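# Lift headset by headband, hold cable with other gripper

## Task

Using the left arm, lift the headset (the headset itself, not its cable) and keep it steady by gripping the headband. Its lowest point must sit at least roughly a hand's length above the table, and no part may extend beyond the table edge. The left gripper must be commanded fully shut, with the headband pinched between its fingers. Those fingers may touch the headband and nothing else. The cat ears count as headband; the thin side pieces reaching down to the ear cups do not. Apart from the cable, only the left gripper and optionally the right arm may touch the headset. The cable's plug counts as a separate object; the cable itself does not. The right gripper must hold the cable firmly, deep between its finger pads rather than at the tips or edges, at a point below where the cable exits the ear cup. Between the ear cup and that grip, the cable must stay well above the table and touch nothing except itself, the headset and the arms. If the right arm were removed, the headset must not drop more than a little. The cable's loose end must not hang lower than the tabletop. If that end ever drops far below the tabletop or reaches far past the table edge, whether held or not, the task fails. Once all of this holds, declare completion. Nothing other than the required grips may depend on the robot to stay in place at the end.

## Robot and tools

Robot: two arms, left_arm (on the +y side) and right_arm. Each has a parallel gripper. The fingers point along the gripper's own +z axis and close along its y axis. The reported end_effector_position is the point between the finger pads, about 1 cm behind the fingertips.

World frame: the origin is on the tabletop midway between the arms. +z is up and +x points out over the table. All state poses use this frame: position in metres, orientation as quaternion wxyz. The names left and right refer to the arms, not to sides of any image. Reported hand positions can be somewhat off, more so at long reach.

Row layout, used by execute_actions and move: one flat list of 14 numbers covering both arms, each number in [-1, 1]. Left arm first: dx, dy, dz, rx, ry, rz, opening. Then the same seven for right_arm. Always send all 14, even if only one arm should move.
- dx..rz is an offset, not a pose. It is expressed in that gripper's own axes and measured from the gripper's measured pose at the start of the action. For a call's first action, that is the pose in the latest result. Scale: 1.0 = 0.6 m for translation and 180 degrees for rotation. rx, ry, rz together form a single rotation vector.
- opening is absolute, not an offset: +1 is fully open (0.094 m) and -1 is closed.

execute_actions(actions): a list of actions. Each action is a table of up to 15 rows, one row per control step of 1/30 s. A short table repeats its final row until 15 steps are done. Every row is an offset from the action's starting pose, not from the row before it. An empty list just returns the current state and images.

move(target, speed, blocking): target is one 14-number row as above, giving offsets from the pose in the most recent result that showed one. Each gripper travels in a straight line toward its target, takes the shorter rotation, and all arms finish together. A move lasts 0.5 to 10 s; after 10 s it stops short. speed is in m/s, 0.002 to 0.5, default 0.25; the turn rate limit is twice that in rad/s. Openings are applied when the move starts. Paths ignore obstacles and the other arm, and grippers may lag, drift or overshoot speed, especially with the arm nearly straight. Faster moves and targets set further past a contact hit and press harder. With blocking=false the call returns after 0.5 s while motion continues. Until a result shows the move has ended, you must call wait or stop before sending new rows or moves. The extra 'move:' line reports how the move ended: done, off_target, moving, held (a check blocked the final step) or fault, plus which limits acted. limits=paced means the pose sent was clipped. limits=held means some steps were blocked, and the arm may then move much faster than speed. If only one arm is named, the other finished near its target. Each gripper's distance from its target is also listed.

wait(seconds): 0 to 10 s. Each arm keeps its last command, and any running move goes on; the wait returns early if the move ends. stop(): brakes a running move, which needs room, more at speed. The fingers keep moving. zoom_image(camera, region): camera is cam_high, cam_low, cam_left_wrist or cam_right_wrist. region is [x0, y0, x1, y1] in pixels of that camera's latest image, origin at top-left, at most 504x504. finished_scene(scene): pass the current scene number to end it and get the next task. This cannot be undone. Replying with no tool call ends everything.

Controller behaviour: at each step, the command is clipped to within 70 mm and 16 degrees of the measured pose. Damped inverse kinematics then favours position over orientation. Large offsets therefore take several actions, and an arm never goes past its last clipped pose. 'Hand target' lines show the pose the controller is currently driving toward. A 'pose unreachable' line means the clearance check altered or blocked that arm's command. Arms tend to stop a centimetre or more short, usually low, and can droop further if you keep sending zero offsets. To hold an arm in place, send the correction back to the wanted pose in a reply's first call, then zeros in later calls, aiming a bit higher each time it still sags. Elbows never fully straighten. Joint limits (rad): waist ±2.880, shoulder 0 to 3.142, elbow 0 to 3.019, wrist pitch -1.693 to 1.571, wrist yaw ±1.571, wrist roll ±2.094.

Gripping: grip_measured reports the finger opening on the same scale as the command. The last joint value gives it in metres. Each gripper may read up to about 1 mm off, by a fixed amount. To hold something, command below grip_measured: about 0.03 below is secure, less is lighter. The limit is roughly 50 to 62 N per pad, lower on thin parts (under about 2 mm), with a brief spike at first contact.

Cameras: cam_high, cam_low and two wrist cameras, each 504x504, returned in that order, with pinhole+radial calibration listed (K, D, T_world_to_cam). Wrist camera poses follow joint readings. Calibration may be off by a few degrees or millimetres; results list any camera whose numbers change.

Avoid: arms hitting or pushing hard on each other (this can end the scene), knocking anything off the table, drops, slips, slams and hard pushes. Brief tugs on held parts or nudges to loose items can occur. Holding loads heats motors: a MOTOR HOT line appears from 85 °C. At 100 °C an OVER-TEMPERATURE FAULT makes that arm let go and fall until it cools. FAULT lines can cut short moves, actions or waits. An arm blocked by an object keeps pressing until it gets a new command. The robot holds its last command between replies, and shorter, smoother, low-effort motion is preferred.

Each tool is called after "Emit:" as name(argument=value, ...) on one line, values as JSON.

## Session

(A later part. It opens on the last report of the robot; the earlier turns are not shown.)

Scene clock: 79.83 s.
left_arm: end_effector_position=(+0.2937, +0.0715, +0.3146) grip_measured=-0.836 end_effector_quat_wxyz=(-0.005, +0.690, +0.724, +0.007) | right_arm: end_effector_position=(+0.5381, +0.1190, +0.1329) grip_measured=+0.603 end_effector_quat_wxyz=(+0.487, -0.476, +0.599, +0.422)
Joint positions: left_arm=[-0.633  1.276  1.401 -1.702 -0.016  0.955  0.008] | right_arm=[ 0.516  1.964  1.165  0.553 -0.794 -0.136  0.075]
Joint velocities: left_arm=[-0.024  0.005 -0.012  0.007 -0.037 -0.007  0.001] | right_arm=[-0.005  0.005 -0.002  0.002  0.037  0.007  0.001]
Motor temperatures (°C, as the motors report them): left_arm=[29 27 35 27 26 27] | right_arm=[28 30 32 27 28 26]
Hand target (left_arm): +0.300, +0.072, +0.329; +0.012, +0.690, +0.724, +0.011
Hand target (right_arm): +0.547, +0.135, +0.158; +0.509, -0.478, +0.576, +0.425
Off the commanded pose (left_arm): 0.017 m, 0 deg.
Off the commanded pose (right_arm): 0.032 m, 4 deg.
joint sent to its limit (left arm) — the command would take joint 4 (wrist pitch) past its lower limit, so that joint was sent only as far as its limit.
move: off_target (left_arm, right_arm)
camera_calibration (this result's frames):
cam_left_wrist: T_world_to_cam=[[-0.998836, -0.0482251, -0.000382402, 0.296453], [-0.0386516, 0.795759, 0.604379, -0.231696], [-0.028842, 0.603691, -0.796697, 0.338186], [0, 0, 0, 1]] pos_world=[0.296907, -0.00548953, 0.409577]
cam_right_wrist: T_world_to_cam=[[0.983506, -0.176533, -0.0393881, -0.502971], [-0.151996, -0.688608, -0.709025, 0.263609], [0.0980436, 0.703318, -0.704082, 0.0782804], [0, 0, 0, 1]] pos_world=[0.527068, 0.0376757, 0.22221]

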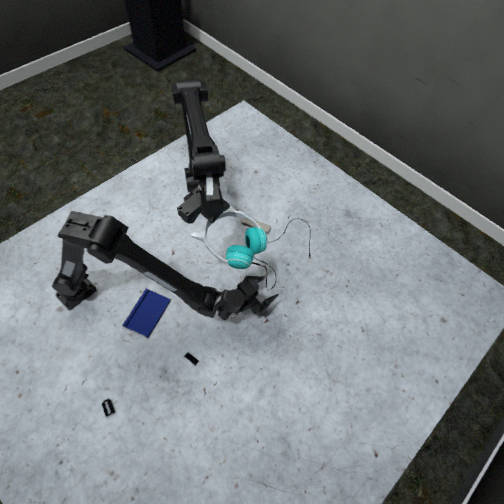

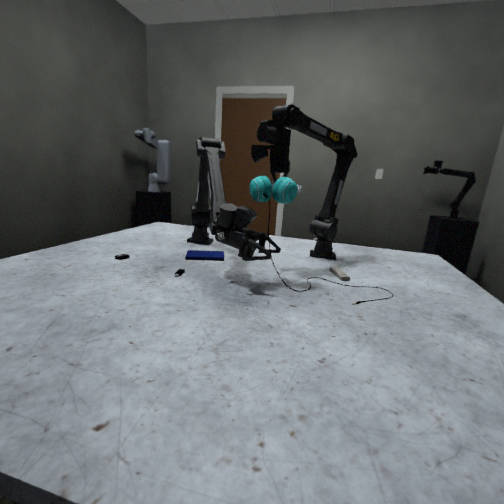

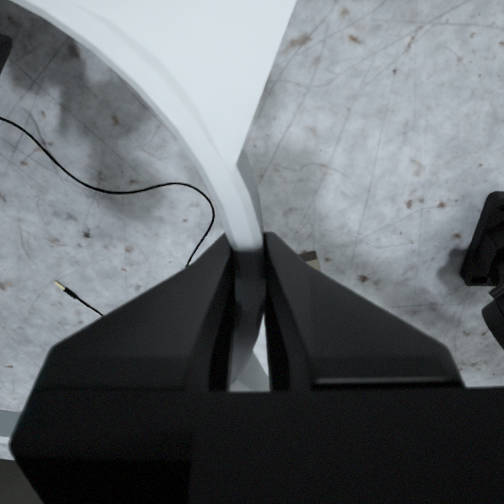

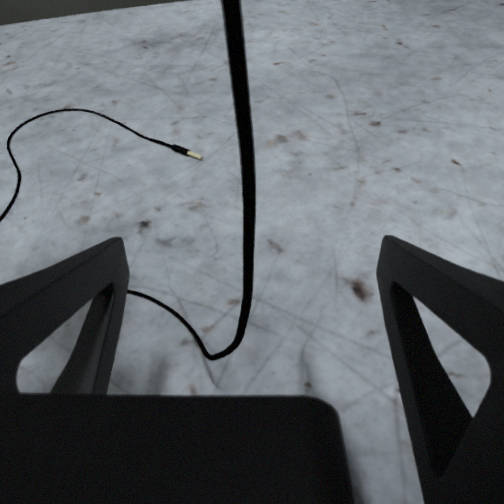

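Emit:
move(target=[0,0.012,-0.025,0,0,0,-1,-0.073,-0.004,0.03,0,-0.02,0,-0.5], speed=0.1)

Emit:
move(target=[0,0.012,-0.025,0,0,0,-1,-0.03,0,0.01,0,-0.015,0,-1])

Emit:
zoom_image(camera="cam_low", region=[200, 160, 330, 290])

Scene clock: 84.23 s.
left_arm: end_effector_position=(+0.2936, +0.0712, +0.3146) grip_measured=-0.836 end_effector_quat_wxyz=(-0.004, +0.690, +0.724, +0.007) | right_arm: end_effector_position=(+0.5363, +0.1229, +0.1325) grip_measured=-0.497 end_effector_quat_wxyz=(+0.475, -0.458, +0.614, +0.433)
Joint positions: left_arm=[-0.633  1.276  1.401 -1.702 -0.015  0.955  0.008] | right_arm=[ 0.525  1.964  1.165  0.553 -0.78  -0.078  0.024]
Joint velocities: left_arm=[-0.015 -0.005  0.007 -0.002 -0.066 -0.022  0.   ] | right_arm=[-0.005 -0.015 -0.017  0.017 -0.022 -0.051  0.002]
Motor temperatures (°C, as the motors report them): left_arm=[29 27 35 27 26 27] | right_arm=[28 31 32 27 28 26]
Hand target (left_arm): +0.300, +0.072, +0.329; +0.012, +0.690, +0.724, +0.011
Hand target (right_arm): +0.544, +0.141, +0.174; +0.505, -0.463, +0.583, +0.437
Off the commanded pose (left_arm): 0.017 m, 0 deg.
Off the commanded pose (right_arm): 0.046 m, 5 deg.
joint sent to its limit (left arm) — the command would take joint 4 (wrist pitch) past its lower limit, so that joint was sent only as far as its limit.
move: off_target (left_arm, right_arm)
camera_calibration (this result's frames):
cam_left_wrist: T_world_to_cam=[[-0.998836, -0.0482345, 0.000499109, 0.296025], [-0.0381638, 0.796535, 0.603386, -0.231409], [-0.0295016, 0.602665, -0.797449, 0.338816], [0, 0, 0, 1]] pos_world=[0.296845, -0.00558834, 0.40967]
cam_right_wrist: T_world_to_cam=[[0.977089, -0.190986, -0.0939281, -0.488088], [-0.200755, -0.680471, -0.704738, 0.290307], [0.0706795, 0.707448, -0.703222, 0.0894545], [0, 0, 0, 1]] pos_world=[0.528863, 0.0410431, 0.221651]

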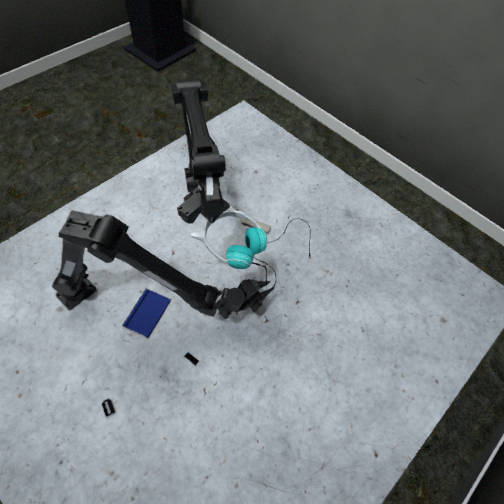

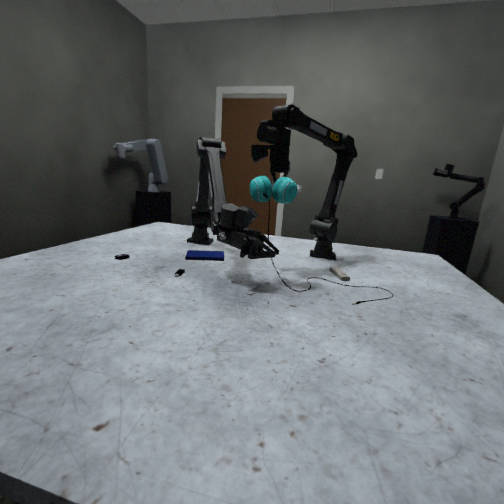

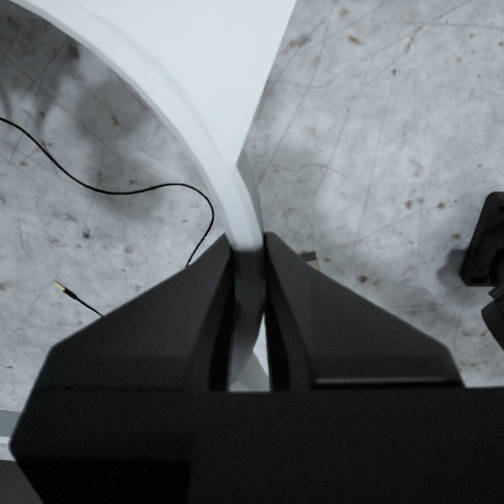

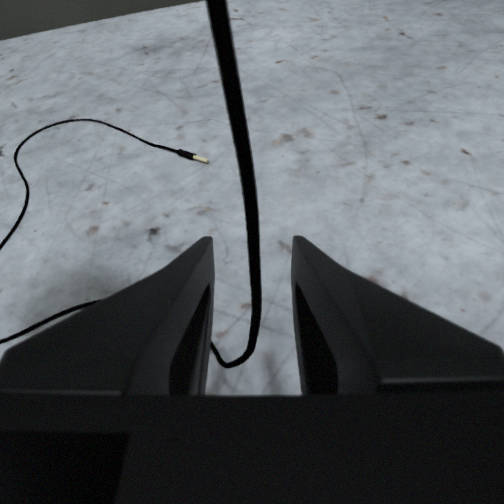

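Scene clock: 84.93 s.
left_arm: end_effector_position=(+0.2934, +0.0710, +0.3146) grip_measured=-0.836 end_effector_quat_wxyz=(-0.004, +0.690, +0.724, +0.006) | right_arm: end_effector_position=(+0.5377, +0.1234, +0.1369) grip_measured=-0.968 end_effector_quat_wxyz=(+0.477, -0.448, +0.615, +0.440)
Joint positions: left_arm=[-0.633  1.276  1.401 -1.702 -0.013  0.955  0.008] | right_arm=[ 0.525  1.964  1.165  0.576 -0.777 -0.043  0.001]
Joint velocities: left_arm=[-0.005  0.005  0.007 -0.012  0.051 -0.007 -0.001] | right_arm=[ 0.005  0.005 -0.012 -0.007  0.007  0.051 -0.   ]
Motor temperatures (°C, as the motors report them): left_arm=[29 27 35 27 26 27] | right_arm=[28 31 32 27 28 26]
Hand target (left_arm): +0.300, +0.072, +0.329; +0.012, +0.690, +0.724, +0.010
Hand target (right_arm): +0.539, +0.131, +0.149; +0.489, -0.448, +0.602, +0.444
Off the commanded pose (left_arm): 0.017 m, 0 deg.
Off the commanded pose (right_arm): 0.015 m, 2 deg.
joint sent to its limit (left arm) — the command would take joint 4 (wrist pitch) past its lower limit, so that joint was sent only as far as its limit.
move: off_target (left_arm, right_arm)
camera_calibration (this result's frames):
cam_left_wrist: T_world_to_cam=[[-0.998835, -0.0482428, 0.00138063, 0.295596], [-0.0376767, 0.79731, 0.602392, -0.231121], [-0.0301619, 0.601638, -0.798199, 0.339445], [0, 0, 0, 1]] pos_world=[0.296782, -0.00568703, 0.409762]
cam_right_wrist: T_world_to_cam=[[0.974015, -0.197533, -0.110795, -0.484185], [-0.216193, -0.665129, -0.714748, 0.301821], [0.067493, 0.720128, -0.690551, 0.0905422], [0, 0, 0, 1]] pos_world=[0.530744, 0.0399054, 0.224604]

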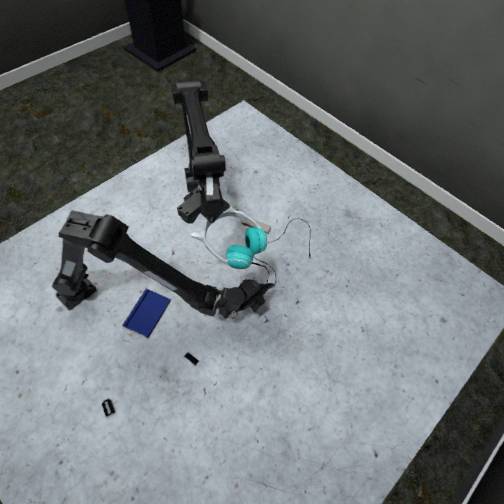

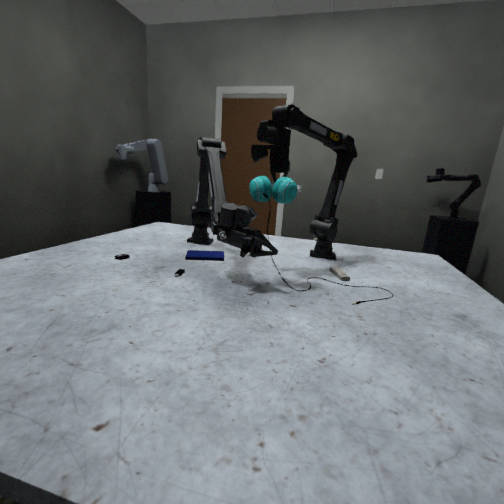

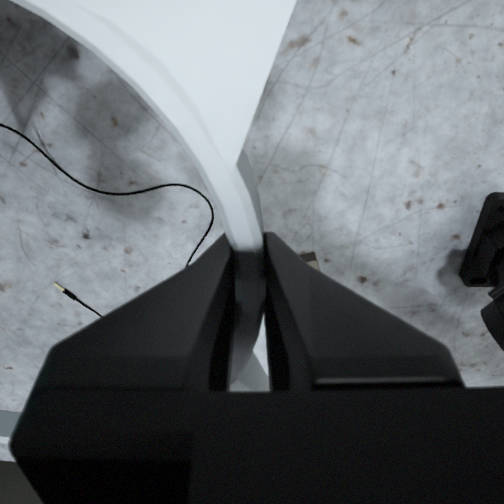

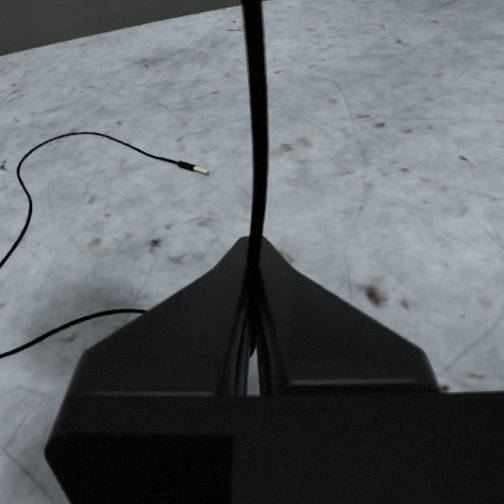

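Region (200, 160, 330, 290) of cam_low's 504x504 image, scaled by 3.877, with more detail than that image has.

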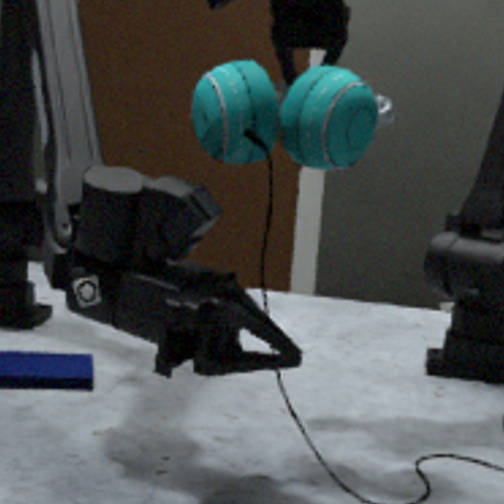

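Emit:
finished_scene(scene=1)

The scene is finished: the task was done.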